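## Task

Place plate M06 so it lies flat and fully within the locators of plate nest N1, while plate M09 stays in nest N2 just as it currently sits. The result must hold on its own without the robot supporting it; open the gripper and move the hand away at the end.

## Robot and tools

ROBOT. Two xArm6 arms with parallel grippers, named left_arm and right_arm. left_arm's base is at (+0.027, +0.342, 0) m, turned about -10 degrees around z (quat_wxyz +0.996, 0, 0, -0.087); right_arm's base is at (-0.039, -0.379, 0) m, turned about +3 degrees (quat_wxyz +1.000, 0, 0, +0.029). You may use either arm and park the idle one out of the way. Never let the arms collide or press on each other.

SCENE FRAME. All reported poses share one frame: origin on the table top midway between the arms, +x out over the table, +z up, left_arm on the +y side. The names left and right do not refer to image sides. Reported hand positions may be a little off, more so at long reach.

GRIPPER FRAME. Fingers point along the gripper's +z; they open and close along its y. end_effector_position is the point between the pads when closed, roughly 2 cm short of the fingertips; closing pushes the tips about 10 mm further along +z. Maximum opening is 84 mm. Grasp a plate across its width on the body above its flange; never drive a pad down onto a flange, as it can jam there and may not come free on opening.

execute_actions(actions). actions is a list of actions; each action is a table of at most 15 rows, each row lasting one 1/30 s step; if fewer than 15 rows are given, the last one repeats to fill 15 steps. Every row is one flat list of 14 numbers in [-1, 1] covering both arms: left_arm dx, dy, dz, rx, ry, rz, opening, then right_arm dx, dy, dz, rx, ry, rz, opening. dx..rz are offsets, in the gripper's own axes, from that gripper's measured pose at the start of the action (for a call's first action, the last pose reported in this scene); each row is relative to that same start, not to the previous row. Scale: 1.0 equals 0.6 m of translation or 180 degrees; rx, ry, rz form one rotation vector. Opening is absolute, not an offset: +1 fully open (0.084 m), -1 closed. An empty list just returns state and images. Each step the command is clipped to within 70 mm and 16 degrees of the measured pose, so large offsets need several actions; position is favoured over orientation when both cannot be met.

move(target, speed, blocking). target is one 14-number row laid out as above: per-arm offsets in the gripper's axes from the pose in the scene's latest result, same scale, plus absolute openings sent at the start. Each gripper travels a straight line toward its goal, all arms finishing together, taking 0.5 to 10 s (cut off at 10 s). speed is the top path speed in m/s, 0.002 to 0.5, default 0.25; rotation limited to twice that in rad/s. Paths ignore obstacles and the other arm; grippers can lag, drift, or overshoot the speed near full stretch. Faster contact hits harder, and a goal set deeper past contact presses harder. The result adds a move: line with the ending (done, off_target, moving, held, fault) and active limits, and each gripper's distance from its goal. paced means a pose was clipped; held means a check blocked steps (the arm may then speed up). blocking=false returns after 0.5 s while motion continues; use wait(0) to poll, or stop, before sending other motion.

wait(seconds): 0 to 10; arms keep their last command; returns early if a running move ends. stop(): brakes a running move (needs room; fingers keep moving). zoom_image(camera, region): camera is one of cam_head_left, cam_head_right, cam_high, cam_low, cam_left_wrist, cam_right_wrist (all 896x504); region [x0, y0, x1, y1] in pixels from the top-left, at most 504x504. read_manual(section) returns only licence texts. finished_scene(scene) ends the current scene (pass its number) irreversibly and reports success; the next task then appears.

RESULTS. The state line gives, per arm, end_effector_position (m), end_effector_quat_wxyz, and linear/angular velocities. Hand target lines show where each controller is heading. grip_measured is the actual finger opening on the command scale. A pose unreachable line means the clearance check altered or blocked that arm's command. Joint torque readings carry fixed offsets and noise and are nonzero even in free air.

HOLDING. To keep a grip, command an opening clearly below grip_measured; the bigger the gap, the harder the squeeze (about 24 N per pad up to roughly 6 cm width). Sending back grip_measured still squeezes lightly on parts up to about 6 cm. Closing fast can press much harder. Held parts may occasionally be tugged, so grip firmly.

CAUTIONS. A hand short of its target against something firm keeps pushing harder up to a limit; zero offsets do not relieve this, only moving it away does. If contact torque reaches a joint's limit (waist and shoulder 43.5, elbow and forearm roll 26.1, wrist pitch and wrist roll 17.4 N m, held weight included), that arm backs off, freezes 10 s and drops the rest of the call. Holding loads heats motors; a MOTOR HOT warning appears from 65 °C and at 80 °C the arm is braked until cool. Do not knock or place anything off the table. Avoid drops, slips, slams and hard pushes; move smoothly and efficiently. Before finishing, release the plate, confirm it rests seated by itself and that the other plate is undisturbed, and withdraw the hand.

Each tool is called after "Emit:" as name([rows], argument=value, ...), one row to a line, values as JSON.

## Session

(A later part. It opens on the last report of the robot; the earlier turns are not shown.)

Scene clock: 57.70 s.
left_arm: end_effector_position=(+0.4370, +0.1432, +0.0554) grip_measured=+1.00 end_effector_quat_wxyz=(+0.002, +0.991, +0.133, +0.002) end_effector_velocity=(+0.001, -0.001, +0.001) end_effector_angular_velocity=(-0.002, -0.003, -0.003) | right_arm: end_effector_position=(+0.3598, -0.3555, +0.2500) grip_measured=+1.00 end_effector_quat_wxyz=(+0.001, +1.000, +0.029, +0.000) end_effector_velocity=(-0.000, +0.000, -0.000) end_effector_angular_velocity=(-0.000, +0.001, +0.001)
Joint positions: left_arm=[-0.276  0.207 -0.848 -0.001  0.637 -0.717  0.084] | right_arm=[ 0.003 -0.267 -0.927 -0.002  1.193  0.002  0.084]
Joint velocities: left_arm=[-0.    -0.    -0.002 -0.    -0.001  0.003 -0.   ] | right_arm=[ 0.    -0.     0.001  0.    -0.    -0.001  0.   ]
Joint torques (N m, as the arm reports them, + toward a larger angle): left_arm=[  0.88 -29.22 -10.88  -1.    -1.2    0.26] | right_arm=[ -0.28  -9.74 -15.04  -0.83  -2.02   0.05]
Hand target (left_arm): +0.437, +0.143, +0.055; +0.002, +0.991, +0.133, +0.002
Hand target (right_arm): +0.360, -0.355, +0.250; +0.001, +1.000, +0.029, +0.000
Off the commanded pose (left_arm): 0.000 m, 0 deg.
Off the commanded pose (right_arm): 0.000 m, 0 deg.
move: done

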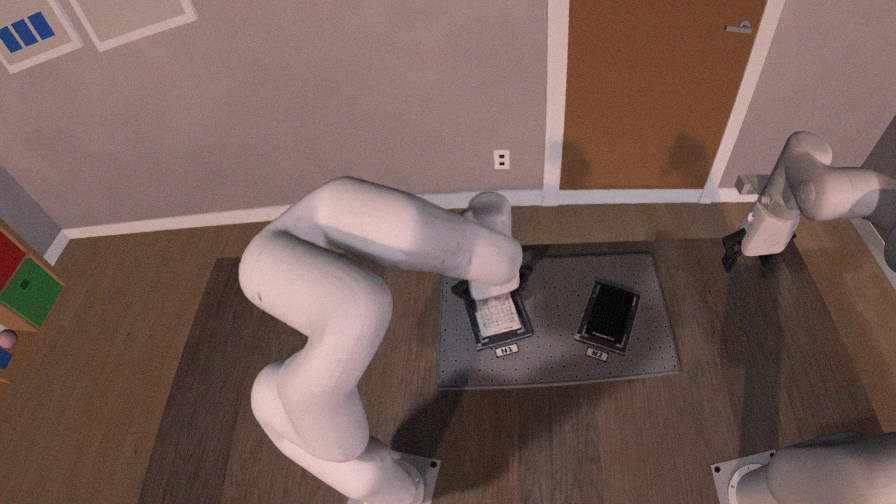

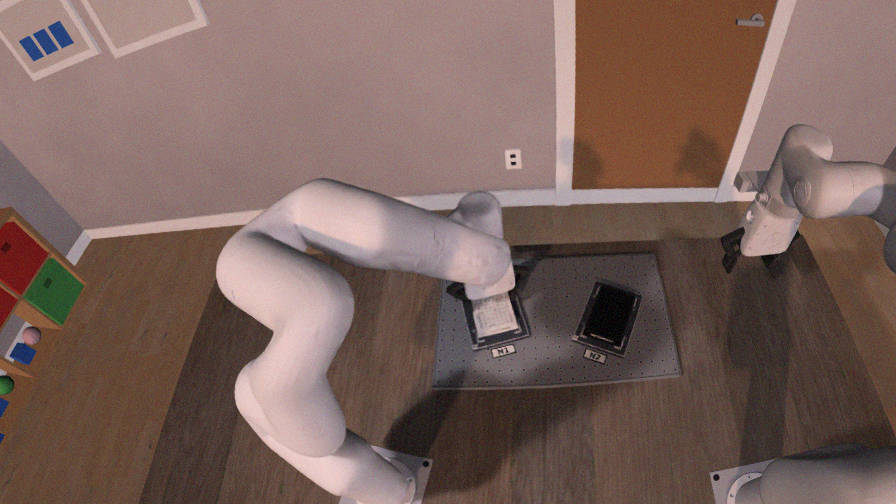

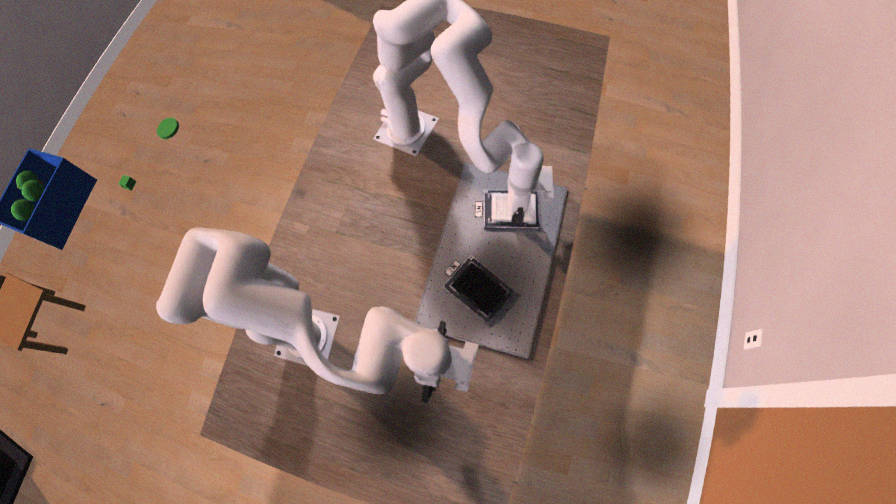

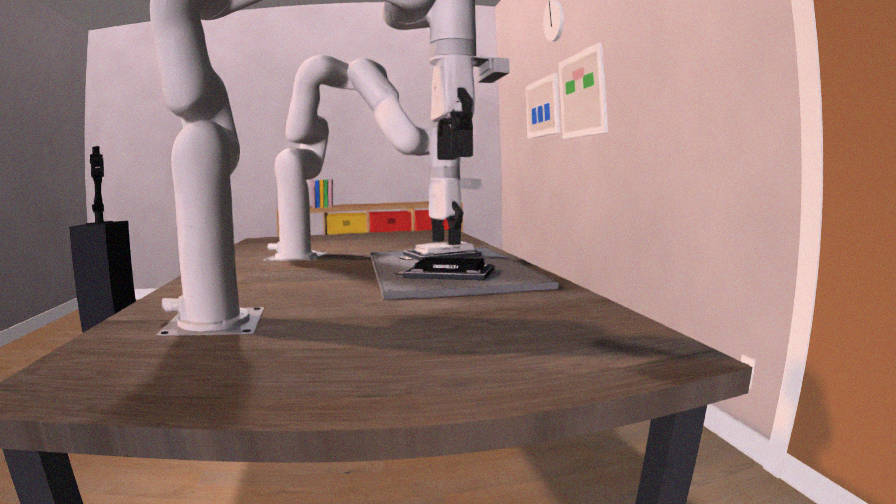

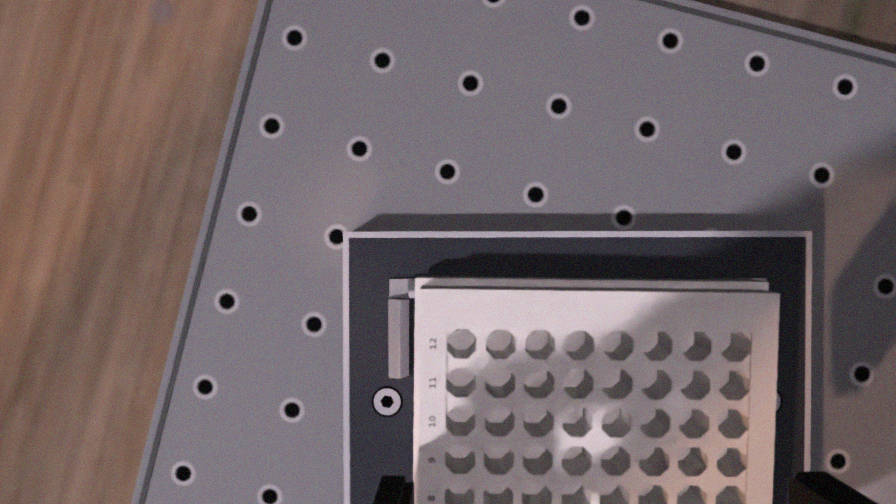

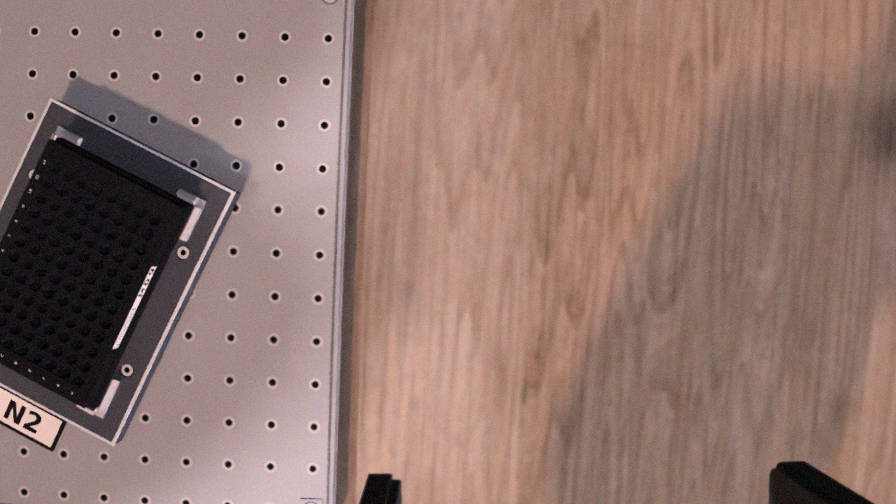

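Emit:
move(target=[0,0,0.015,0,0,0,1,0,0,0,0,0,0,1], speed=0.01)

Emit:
zoom_image(camera="cam_low", region=[400, 210, 500, 270])

Scene clock: 64.27 s.
left_arm: end_effector_position=(+0.4370, +0.1432, +0.0464) grip_measured=+1.00 end_effector_quat_wxyz=(+0.002, +0.991, +0.133, +0.002) end_effector_velocity=(+0.001, -0.000, +0.001) end_effector_angular_velocity=(-0.002, -0.002, +0.003) | right_arm: end_effector_position=(+0.3598, -0.3555, +0.2500) grip_measured=+1.00 end_effector_quat_wxyz=(+0.001, +1.000, +0.029, +0.000) end_effector_velocity=(+0.000, +0.000, +0.000) end_effector_angular_velocity=(+0.000, -0.001, +0.002)
Joint positions: left_arm=[-0.276  0.228 -0.845 -0.001  0.612 -0.717  0.084] | right_arm=[ 0.003 -0.267 -0.927 -0.002  1.193  0.002  0.084]
Joint velocities: left_arm=[ 0.001 -0.    -0.001 -0.002 -0.001 -0.001  0.   ] | right_arm=[ 0.001  0.    -0.    -0.    -0.    -0.001 -0.   ]
Joint torques (N m, as the arm reports them, + toward a larger angle): left_arm=[  0.71 -29.64 -10.71  -1.09  -1.2    0.2 ] | right_arm=[ -0.66  -9.95 -15.05  -0.67  -1.97   0.18]
Hand target (left_arm): +0.437, +0.143, +0.046; +0.002, +0.991, +0.133, +0.002
Hand target (right_arm): +0.360, -0.355, +0.250; +0.001, +1.000, +0.029, +0.000
Off the commanded pose (left_arm): 0.000 m, 0 deg.
Off the commanded pose (right_arm): 0.000 m, 0 deg.
move: done

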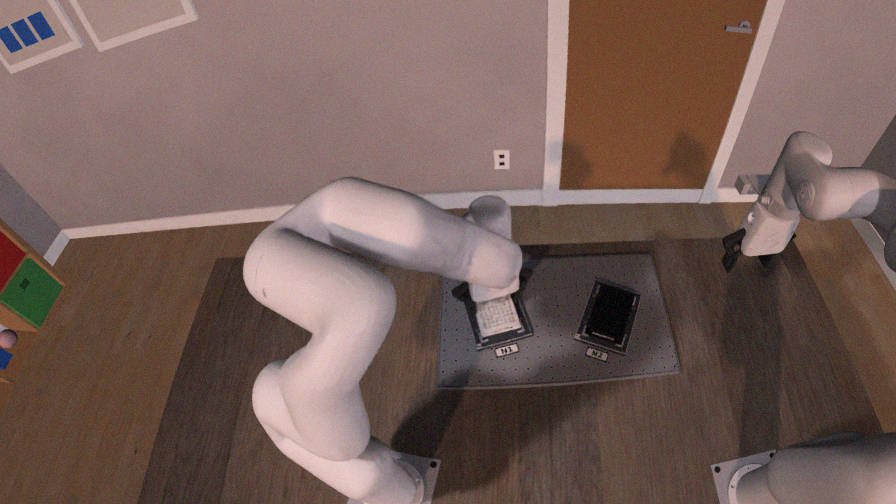

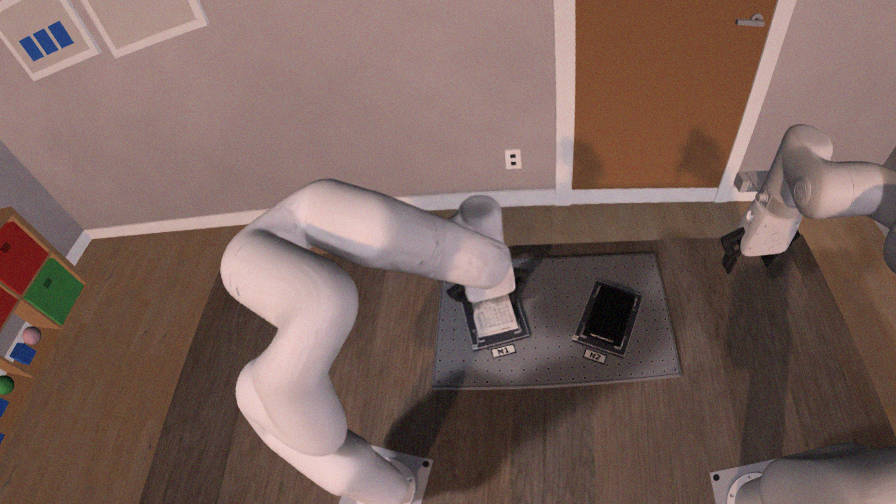

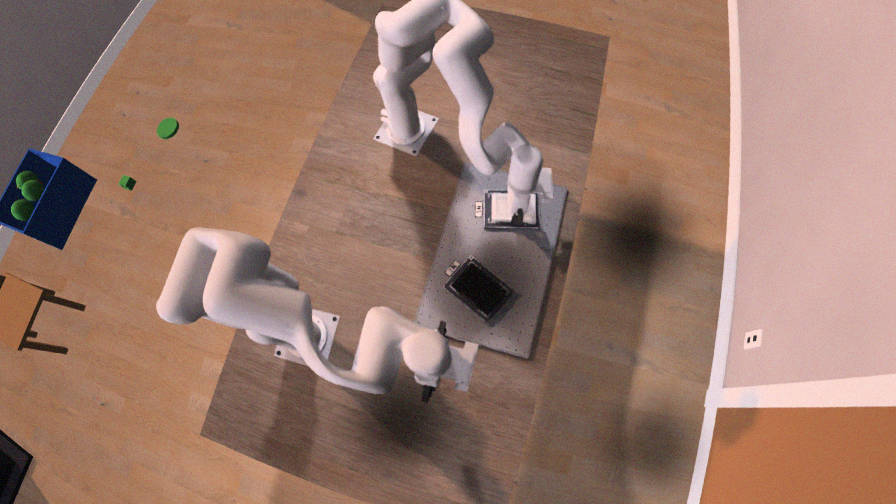

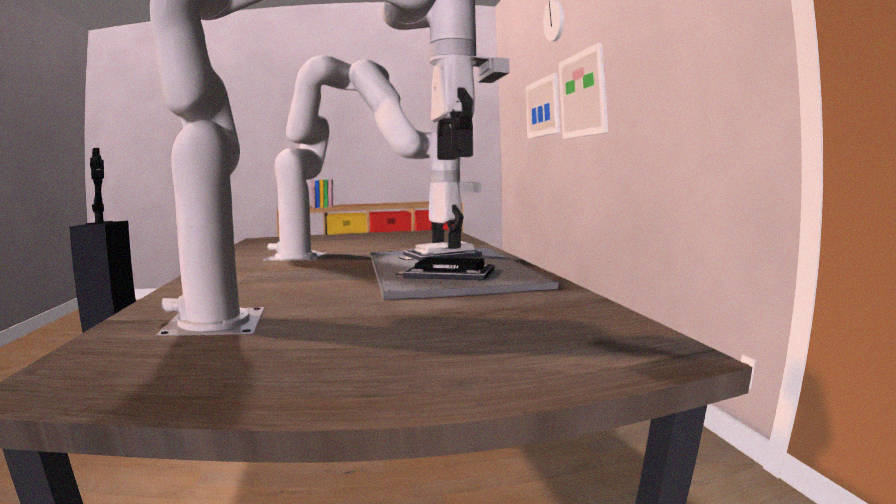

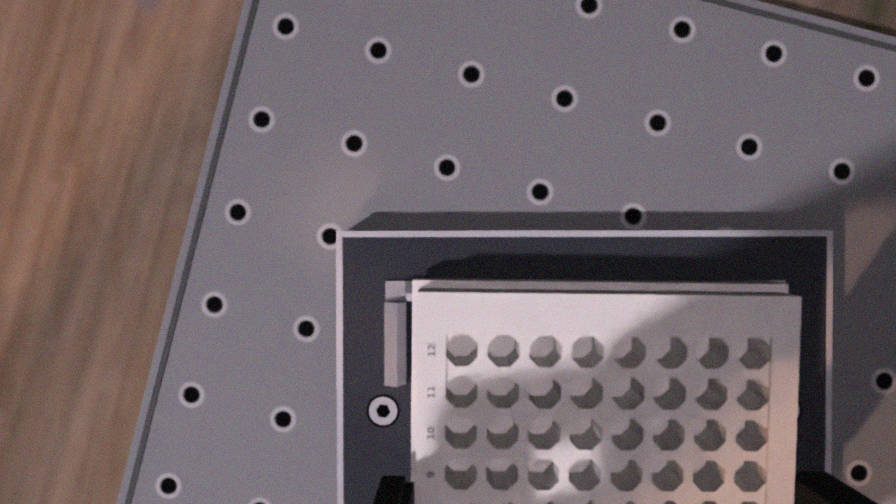

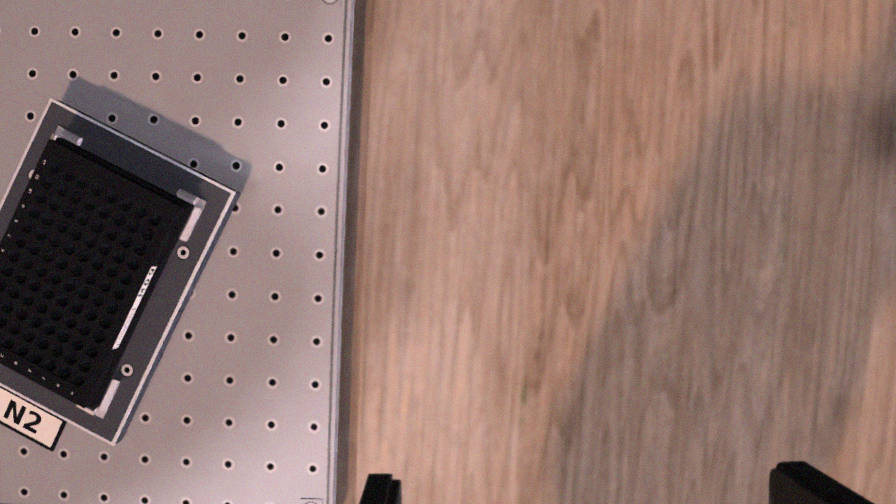

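Region (400, 210, 500, 270) of cam_low's 896x504 image, scaled by 5.040, with more detail than that image has; it fills the top 302 rows of this view, and the rest is white.

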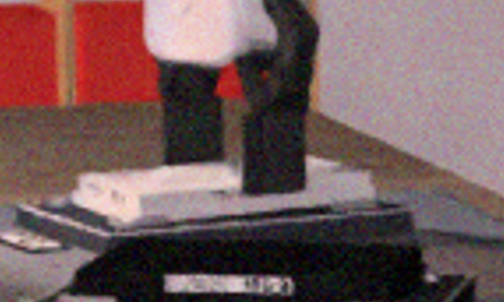

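Emit:
move(target=[0,0,0.006,0,0,0,1,0,0,0,0,0,0,1], speed=0.01)

Emit:
move(target=[0,0,0,0,0,0,0.6,0,0,0,0,0,0,1])

Emit:
move(target=[0,0,-0.015,0,0,0,0.6,0,0,0,0,0,0,1], speed=0.02)

Emit:
zoom_image(camera="cam_low", region=[400, 210, 500, 270])

Scene clock: 75.00 s.
left_arm: end_effector_position=(+0.4370, +0.1432, +0.0429) grip_measured=+1.00 end_effector_quat_wxyz=(+0.002, +0.991, +0.133, +0.002) end_effector_velocity=(+0.000, -0.001, +0.000) end_effector_angular_velocity=(-0.001, -0.001, +0.001) | right_arm: end_effector_position=(+0.3598, -0.3555, +0.2500) grip_measured=+1.00 end_effector_quat_wxyz=(+0.001, +1.000, +0.029, +0.000) end_effector_velocity=(-0.000, -0.000, +0.000) end_effector_angular_velocity=(-0.000, +0.000, +0.002)
Joint positions: left_arm=[-0.276  0.237 -0.844 -0.001  0.602 -0.717  0.084] | right_arm=[ 0.003 -0.267 -0.927 -0.002  1.193  0.002  0.084]
Joint velocities: left_arm=[-0.001  0.    -0.001 -0.001  0.    -0.001  0.   ] | right_arm=[-0.    -0.    -0.001 -0.     0.001 -0.002  0.   ]
Joint torques (N m, as the arm reports them, + toward a larger angle): left_arm=[  0.9  -29.62 -10.53  -1.03  -1.2    0.22] | right_arm=[ -0.24 -10.06 -15.02  -0.76  -1.98   0.1 ]
Hand target (left_arm): +0.437, +0.143, +0.043; +0.002, +0.991, +0.133, +0.002
Hand target (right_arm): +0.360, -0.355, +0.250; +0.001, +1.000, +0.029, +0.000
Off the commanded pose (left_arm): 0.000 m, 0 deg.
Off the commanded pose (right_arm): 0.000 m, 0 deg.
move: done

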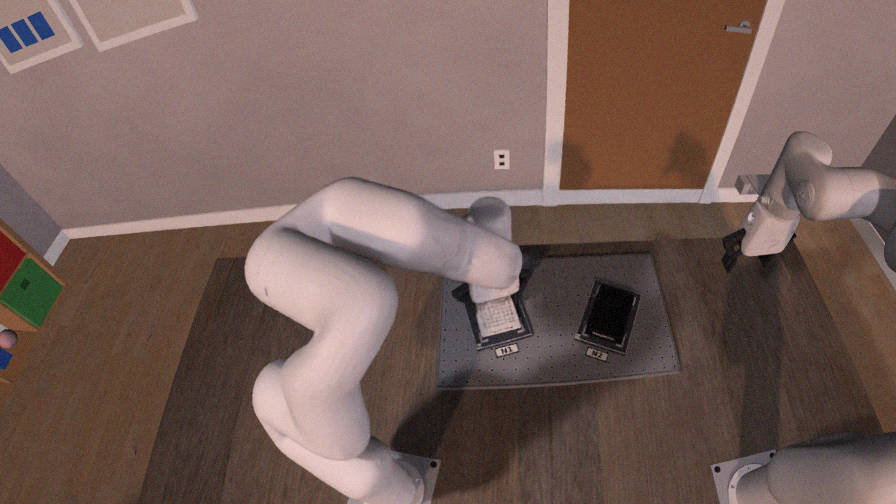

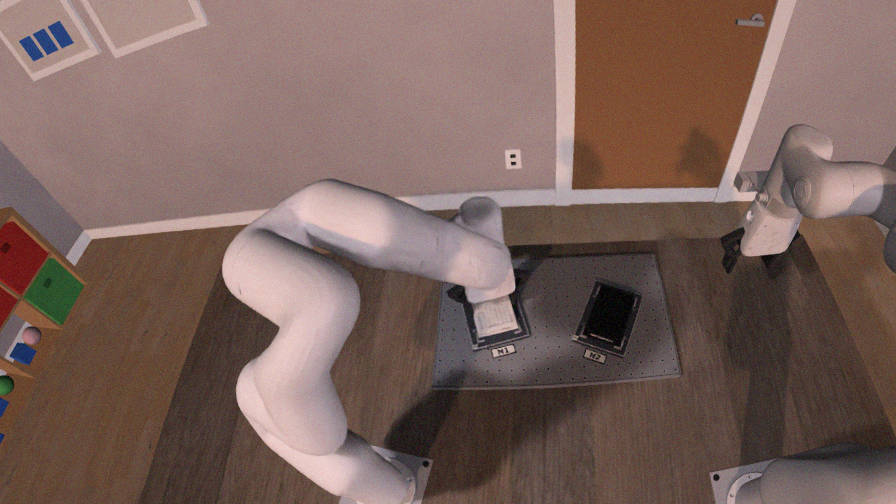

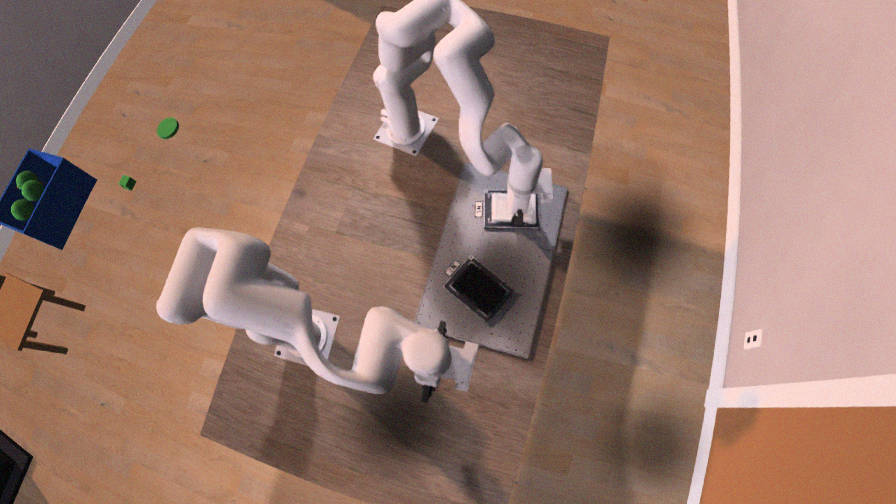

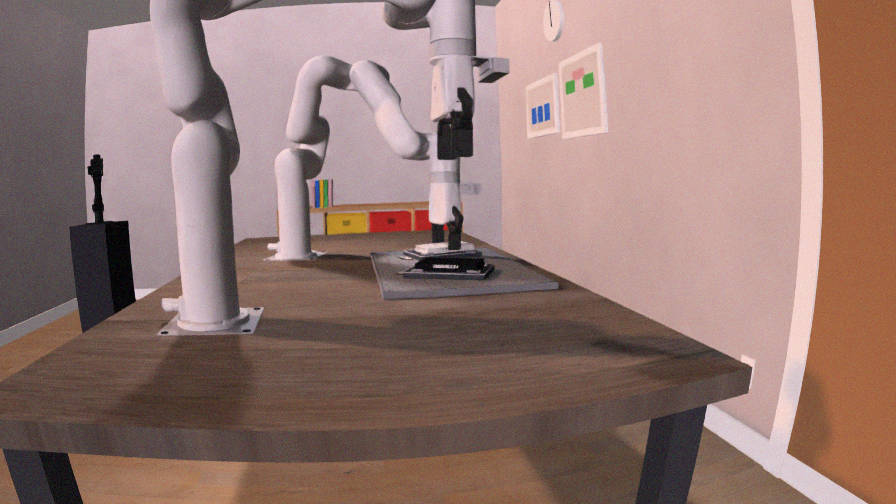

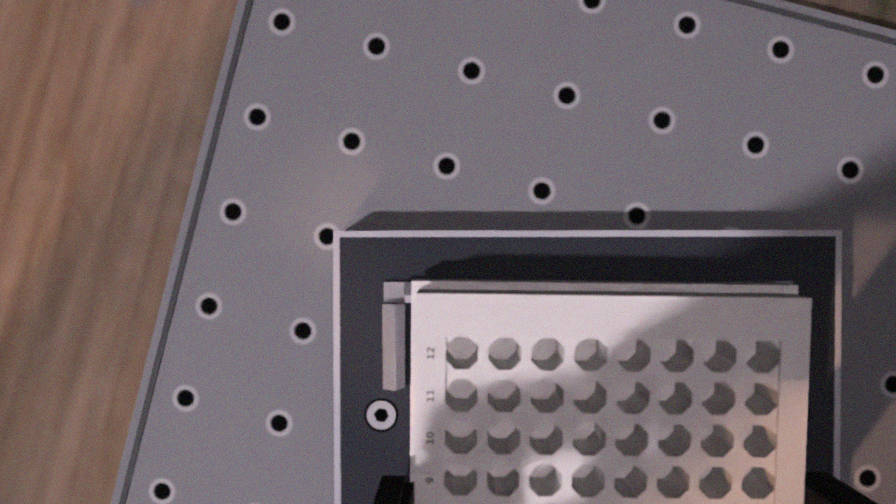

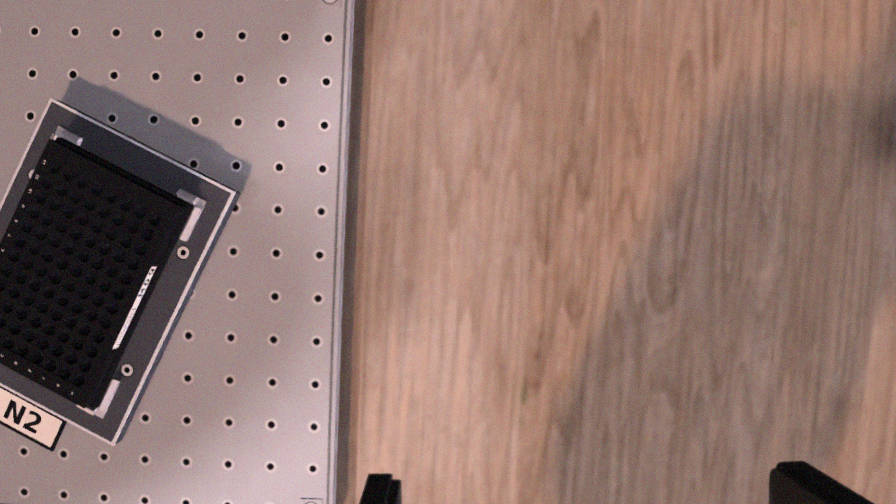

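Scene clock: 75.50 s.
left_arm: end_effector_position=(+0.4371, +0.1433, +0.0430) grip_measured=+0.94 end_effector_quat_wxyz=(+0.002, +0.991, +0.133, +0.002) end_effector_velocity=(-0.000, -0.000, +0.000) end_effector_angular_velocity=(+0.001, +0.001, -0.001) | right_arm: end_effector_position=(+0.3598, -0.3555, +0.2500) grip_measured=+1.00 end_effector_quat_wxyz=(+0.001, +1.000, +0.029, +0.000) end_effector_velocity=(+0.000, +0.000, +0.000) end_effector_angular_velocity=(+0.000, -0.001, -0.001)
Joint positions: left_arm=[-0.276  0.237 -0.844 -0.001  0.602 -0.716  0.082] | right_arm=[ 0.003 -0.267 -0.927 -0.002  1.193  0.002  0.084]
Joint velocities: left_arm=[-0.001  0.    -0.     0.001  0.001  0.     0.   ] | right_arm=[ 0.001  0.    -0.001  0.    -0.001  0.002  0.   ]
Joint torques (N m, as the arm reports them, + toward a larger angle): left_arm=[ -1.37 -27.09 -10.5   -1.49  -1.62   0.11] | right_arm=[ -0.18  -9.55 -15.12  -0.87  -1.97   0.07]
Hand target (left_arm): +0.437, +0.143, +0.043; +0.002, +0.991, +0.133, +0.002
Hand target (right_arm): +0.360, -0.355, +0.250; +0.001, +1.000, +0.029, +0.000
Off the commanded pose (left_arm): 0.000 m, 0 deg.
Off the commanded pose (right_arm): 0.000 m, 0 deg.
move: done

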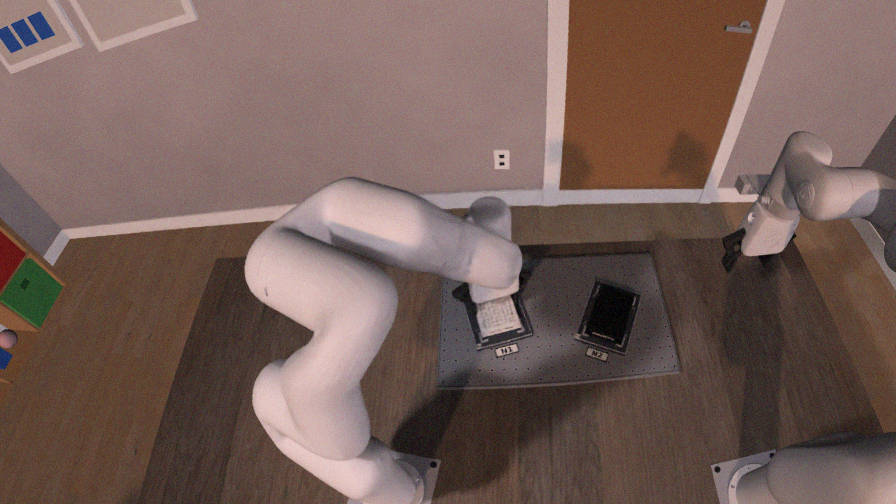

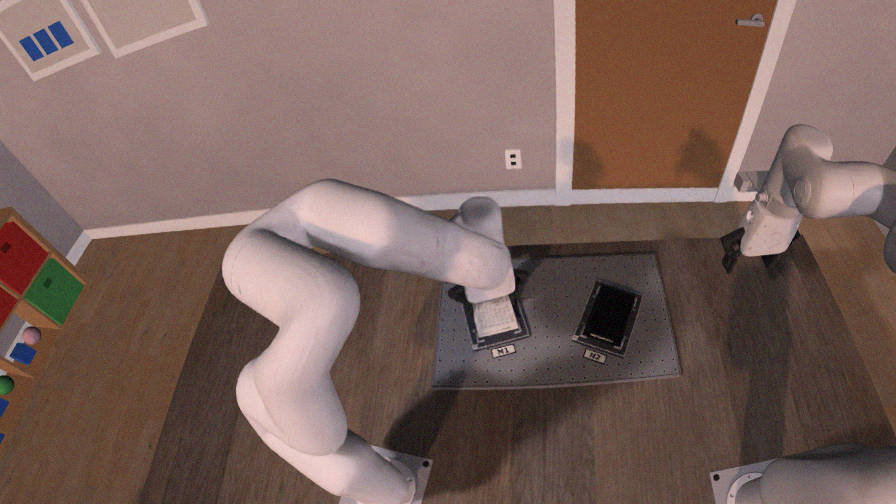

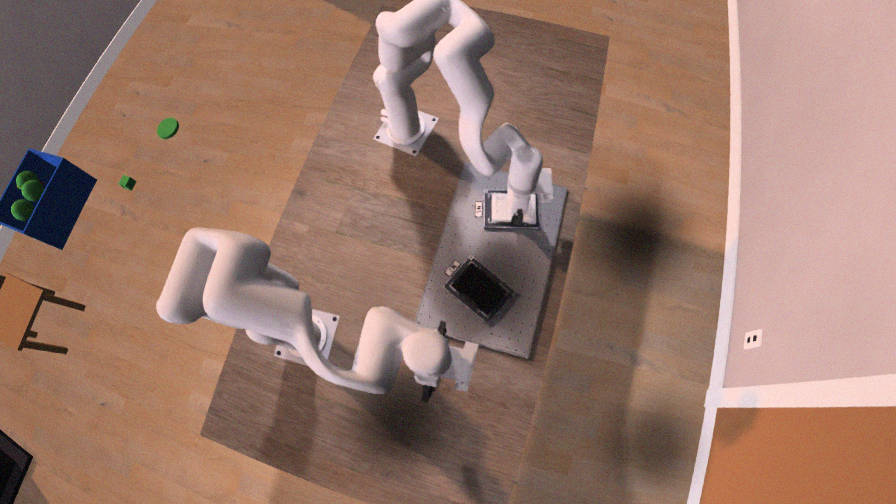

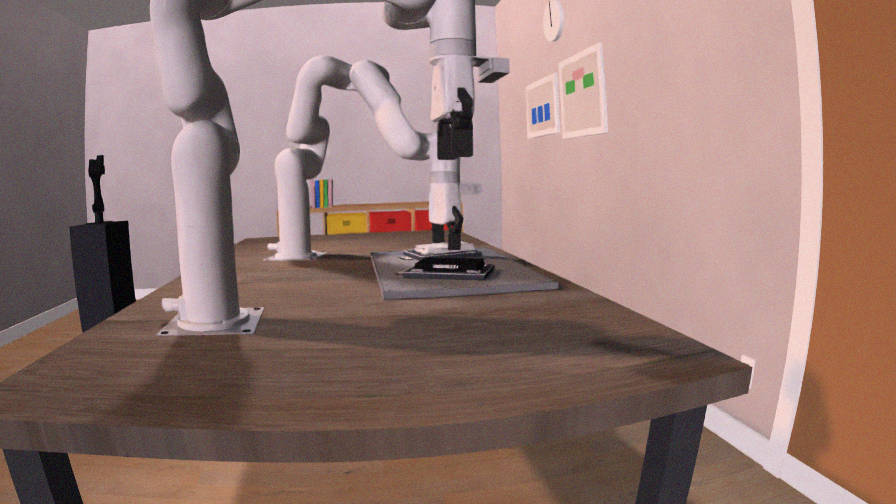

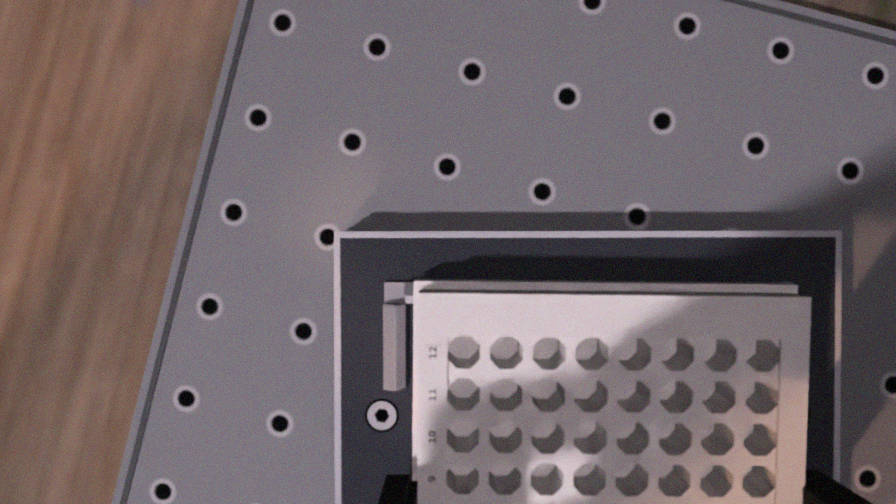

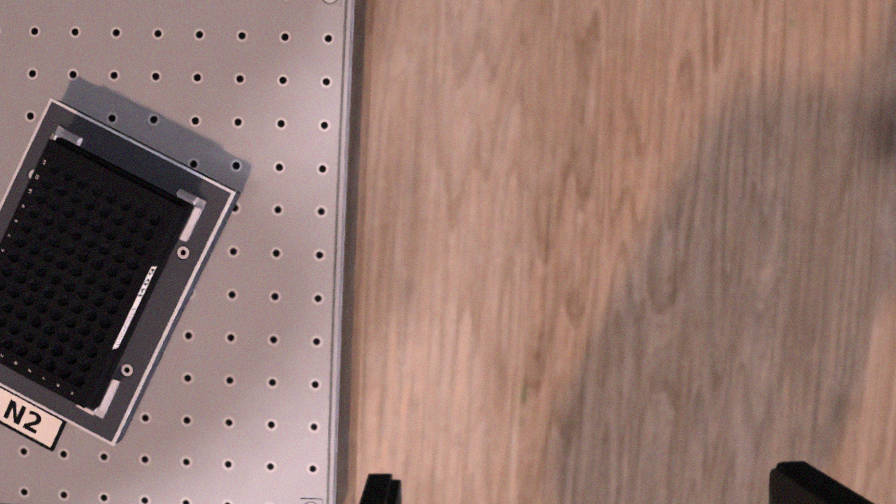

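Scene clock: 76.23 s.
left_arm: end_effector_position=(+0.4370, +0.1433, +0.0519) grip_measured=+0.94 end_effector_quat_wxyz=(+0.002, +0.991, +0.133, +0.002) end_effector_velocity=(-0.000, -0.000, -0.001) end_effector_angular_velocity=(+0.000, +0.001, -0.001) | right_arm: end_effector_position=(+0.3598, -0.3555, +0.2500) grip_measured=+1.00 end_effector_quat_wxyz=(+0.001, +1.000, +0.029, +0.000) end_effector_velocity=(+0.000, +0.000, +0.000) end_effector_angular_velocity=(-0.000, -0.001, -0.001)
Joint positions: left_arm=[-0.276  0.215 -0.847 -0.001  0.627 -0.717  0.082] | right_arm=[ 0.003 -0.267 -0.927 -0.002  1.193  0.002  0.084]
Joint velocities: left_arm=[-0.     0.002  0.001 -0.001 -0.001  0.001 -0.   ] | right_arm=[ 0.001  0.     0.    -0.    -0.001  0.002 -0.   ]
Joint torques (N m, as the arm reports them, + toward a larger angle): left_arm=[  0.59 -29.29 -10.76  -0.96  -1.34   0.52] | right_arm=[ -0.68  -9.9  -14.8   -0.66  -1.93   0.06]
Hand target (left_arm): +0.437, +0.143, +0.052; +0.002, +0.991, +0.133, +0.002
Hand target (right_arm): +0.360, -0.355, +0.250; +0.001, +1.000, +0.029, +0.000
Off the commanded pose (left_arm): 0.000 m, 0 deg.
Off the commanded pose (right_arm): 0.000 m, 0 deg.
move: done

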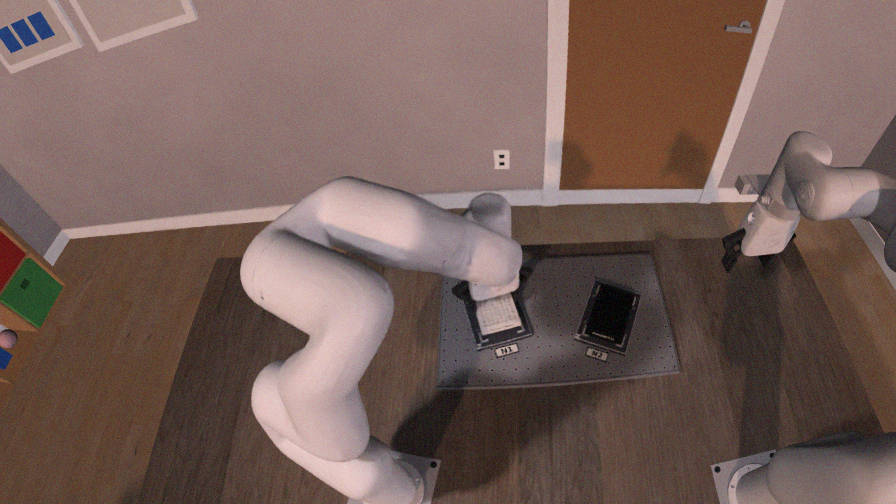

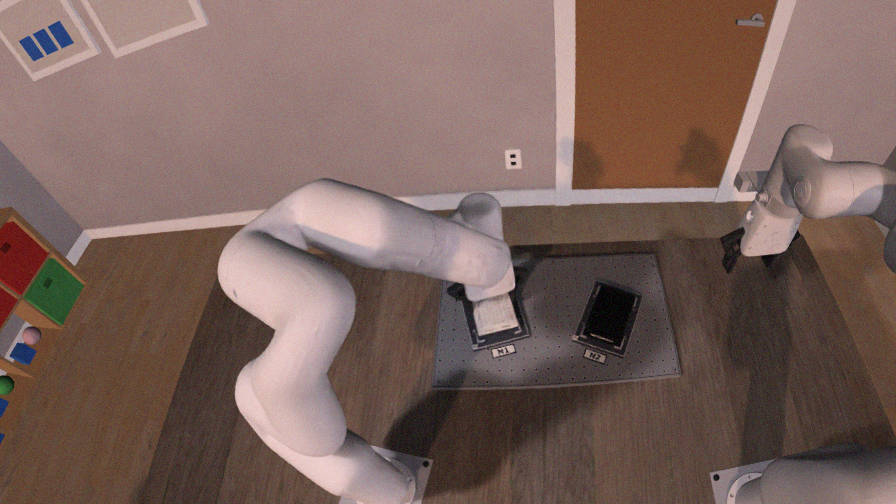

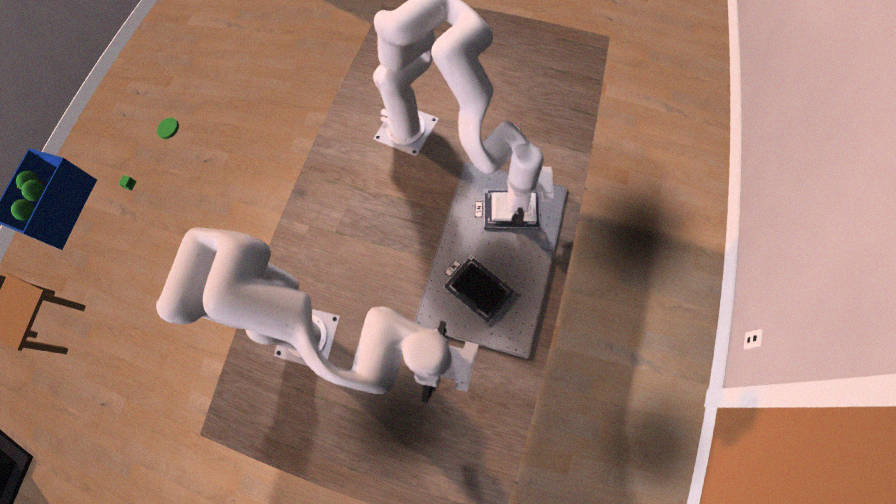

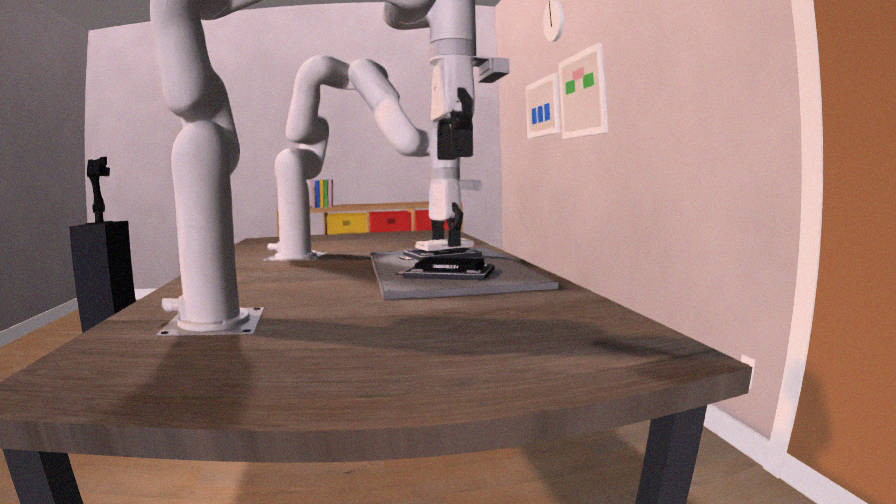

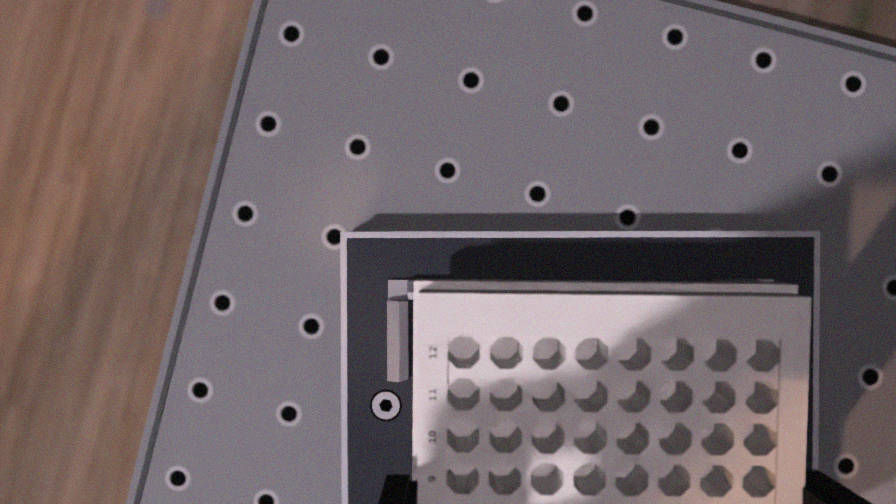

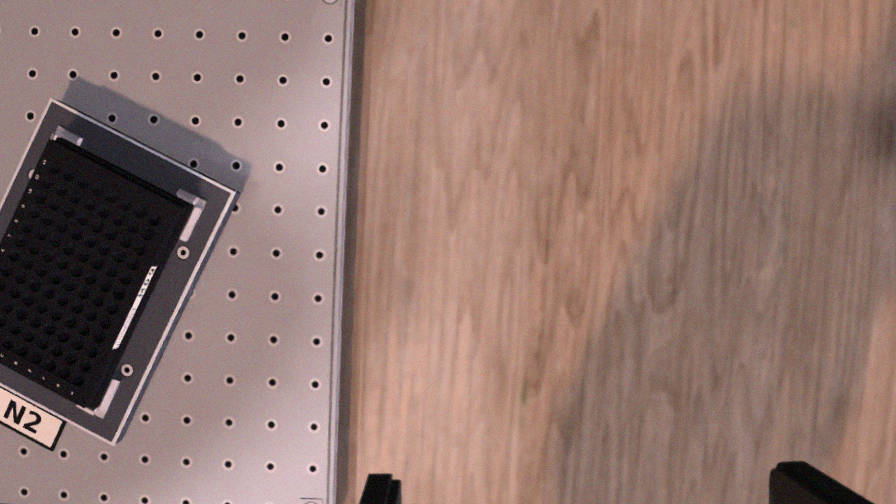

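Region (400, 210, 500, 270) of cam_low's 896x504 image, scaled by 5.040, with more detail than that image has; it fills the top 302 rows of this view, and the rest is white.

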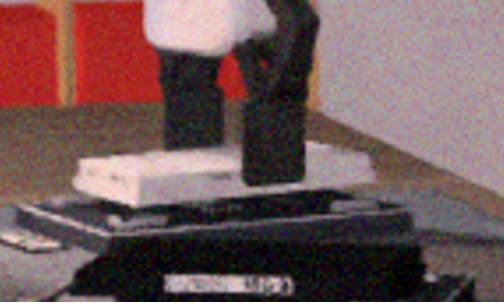

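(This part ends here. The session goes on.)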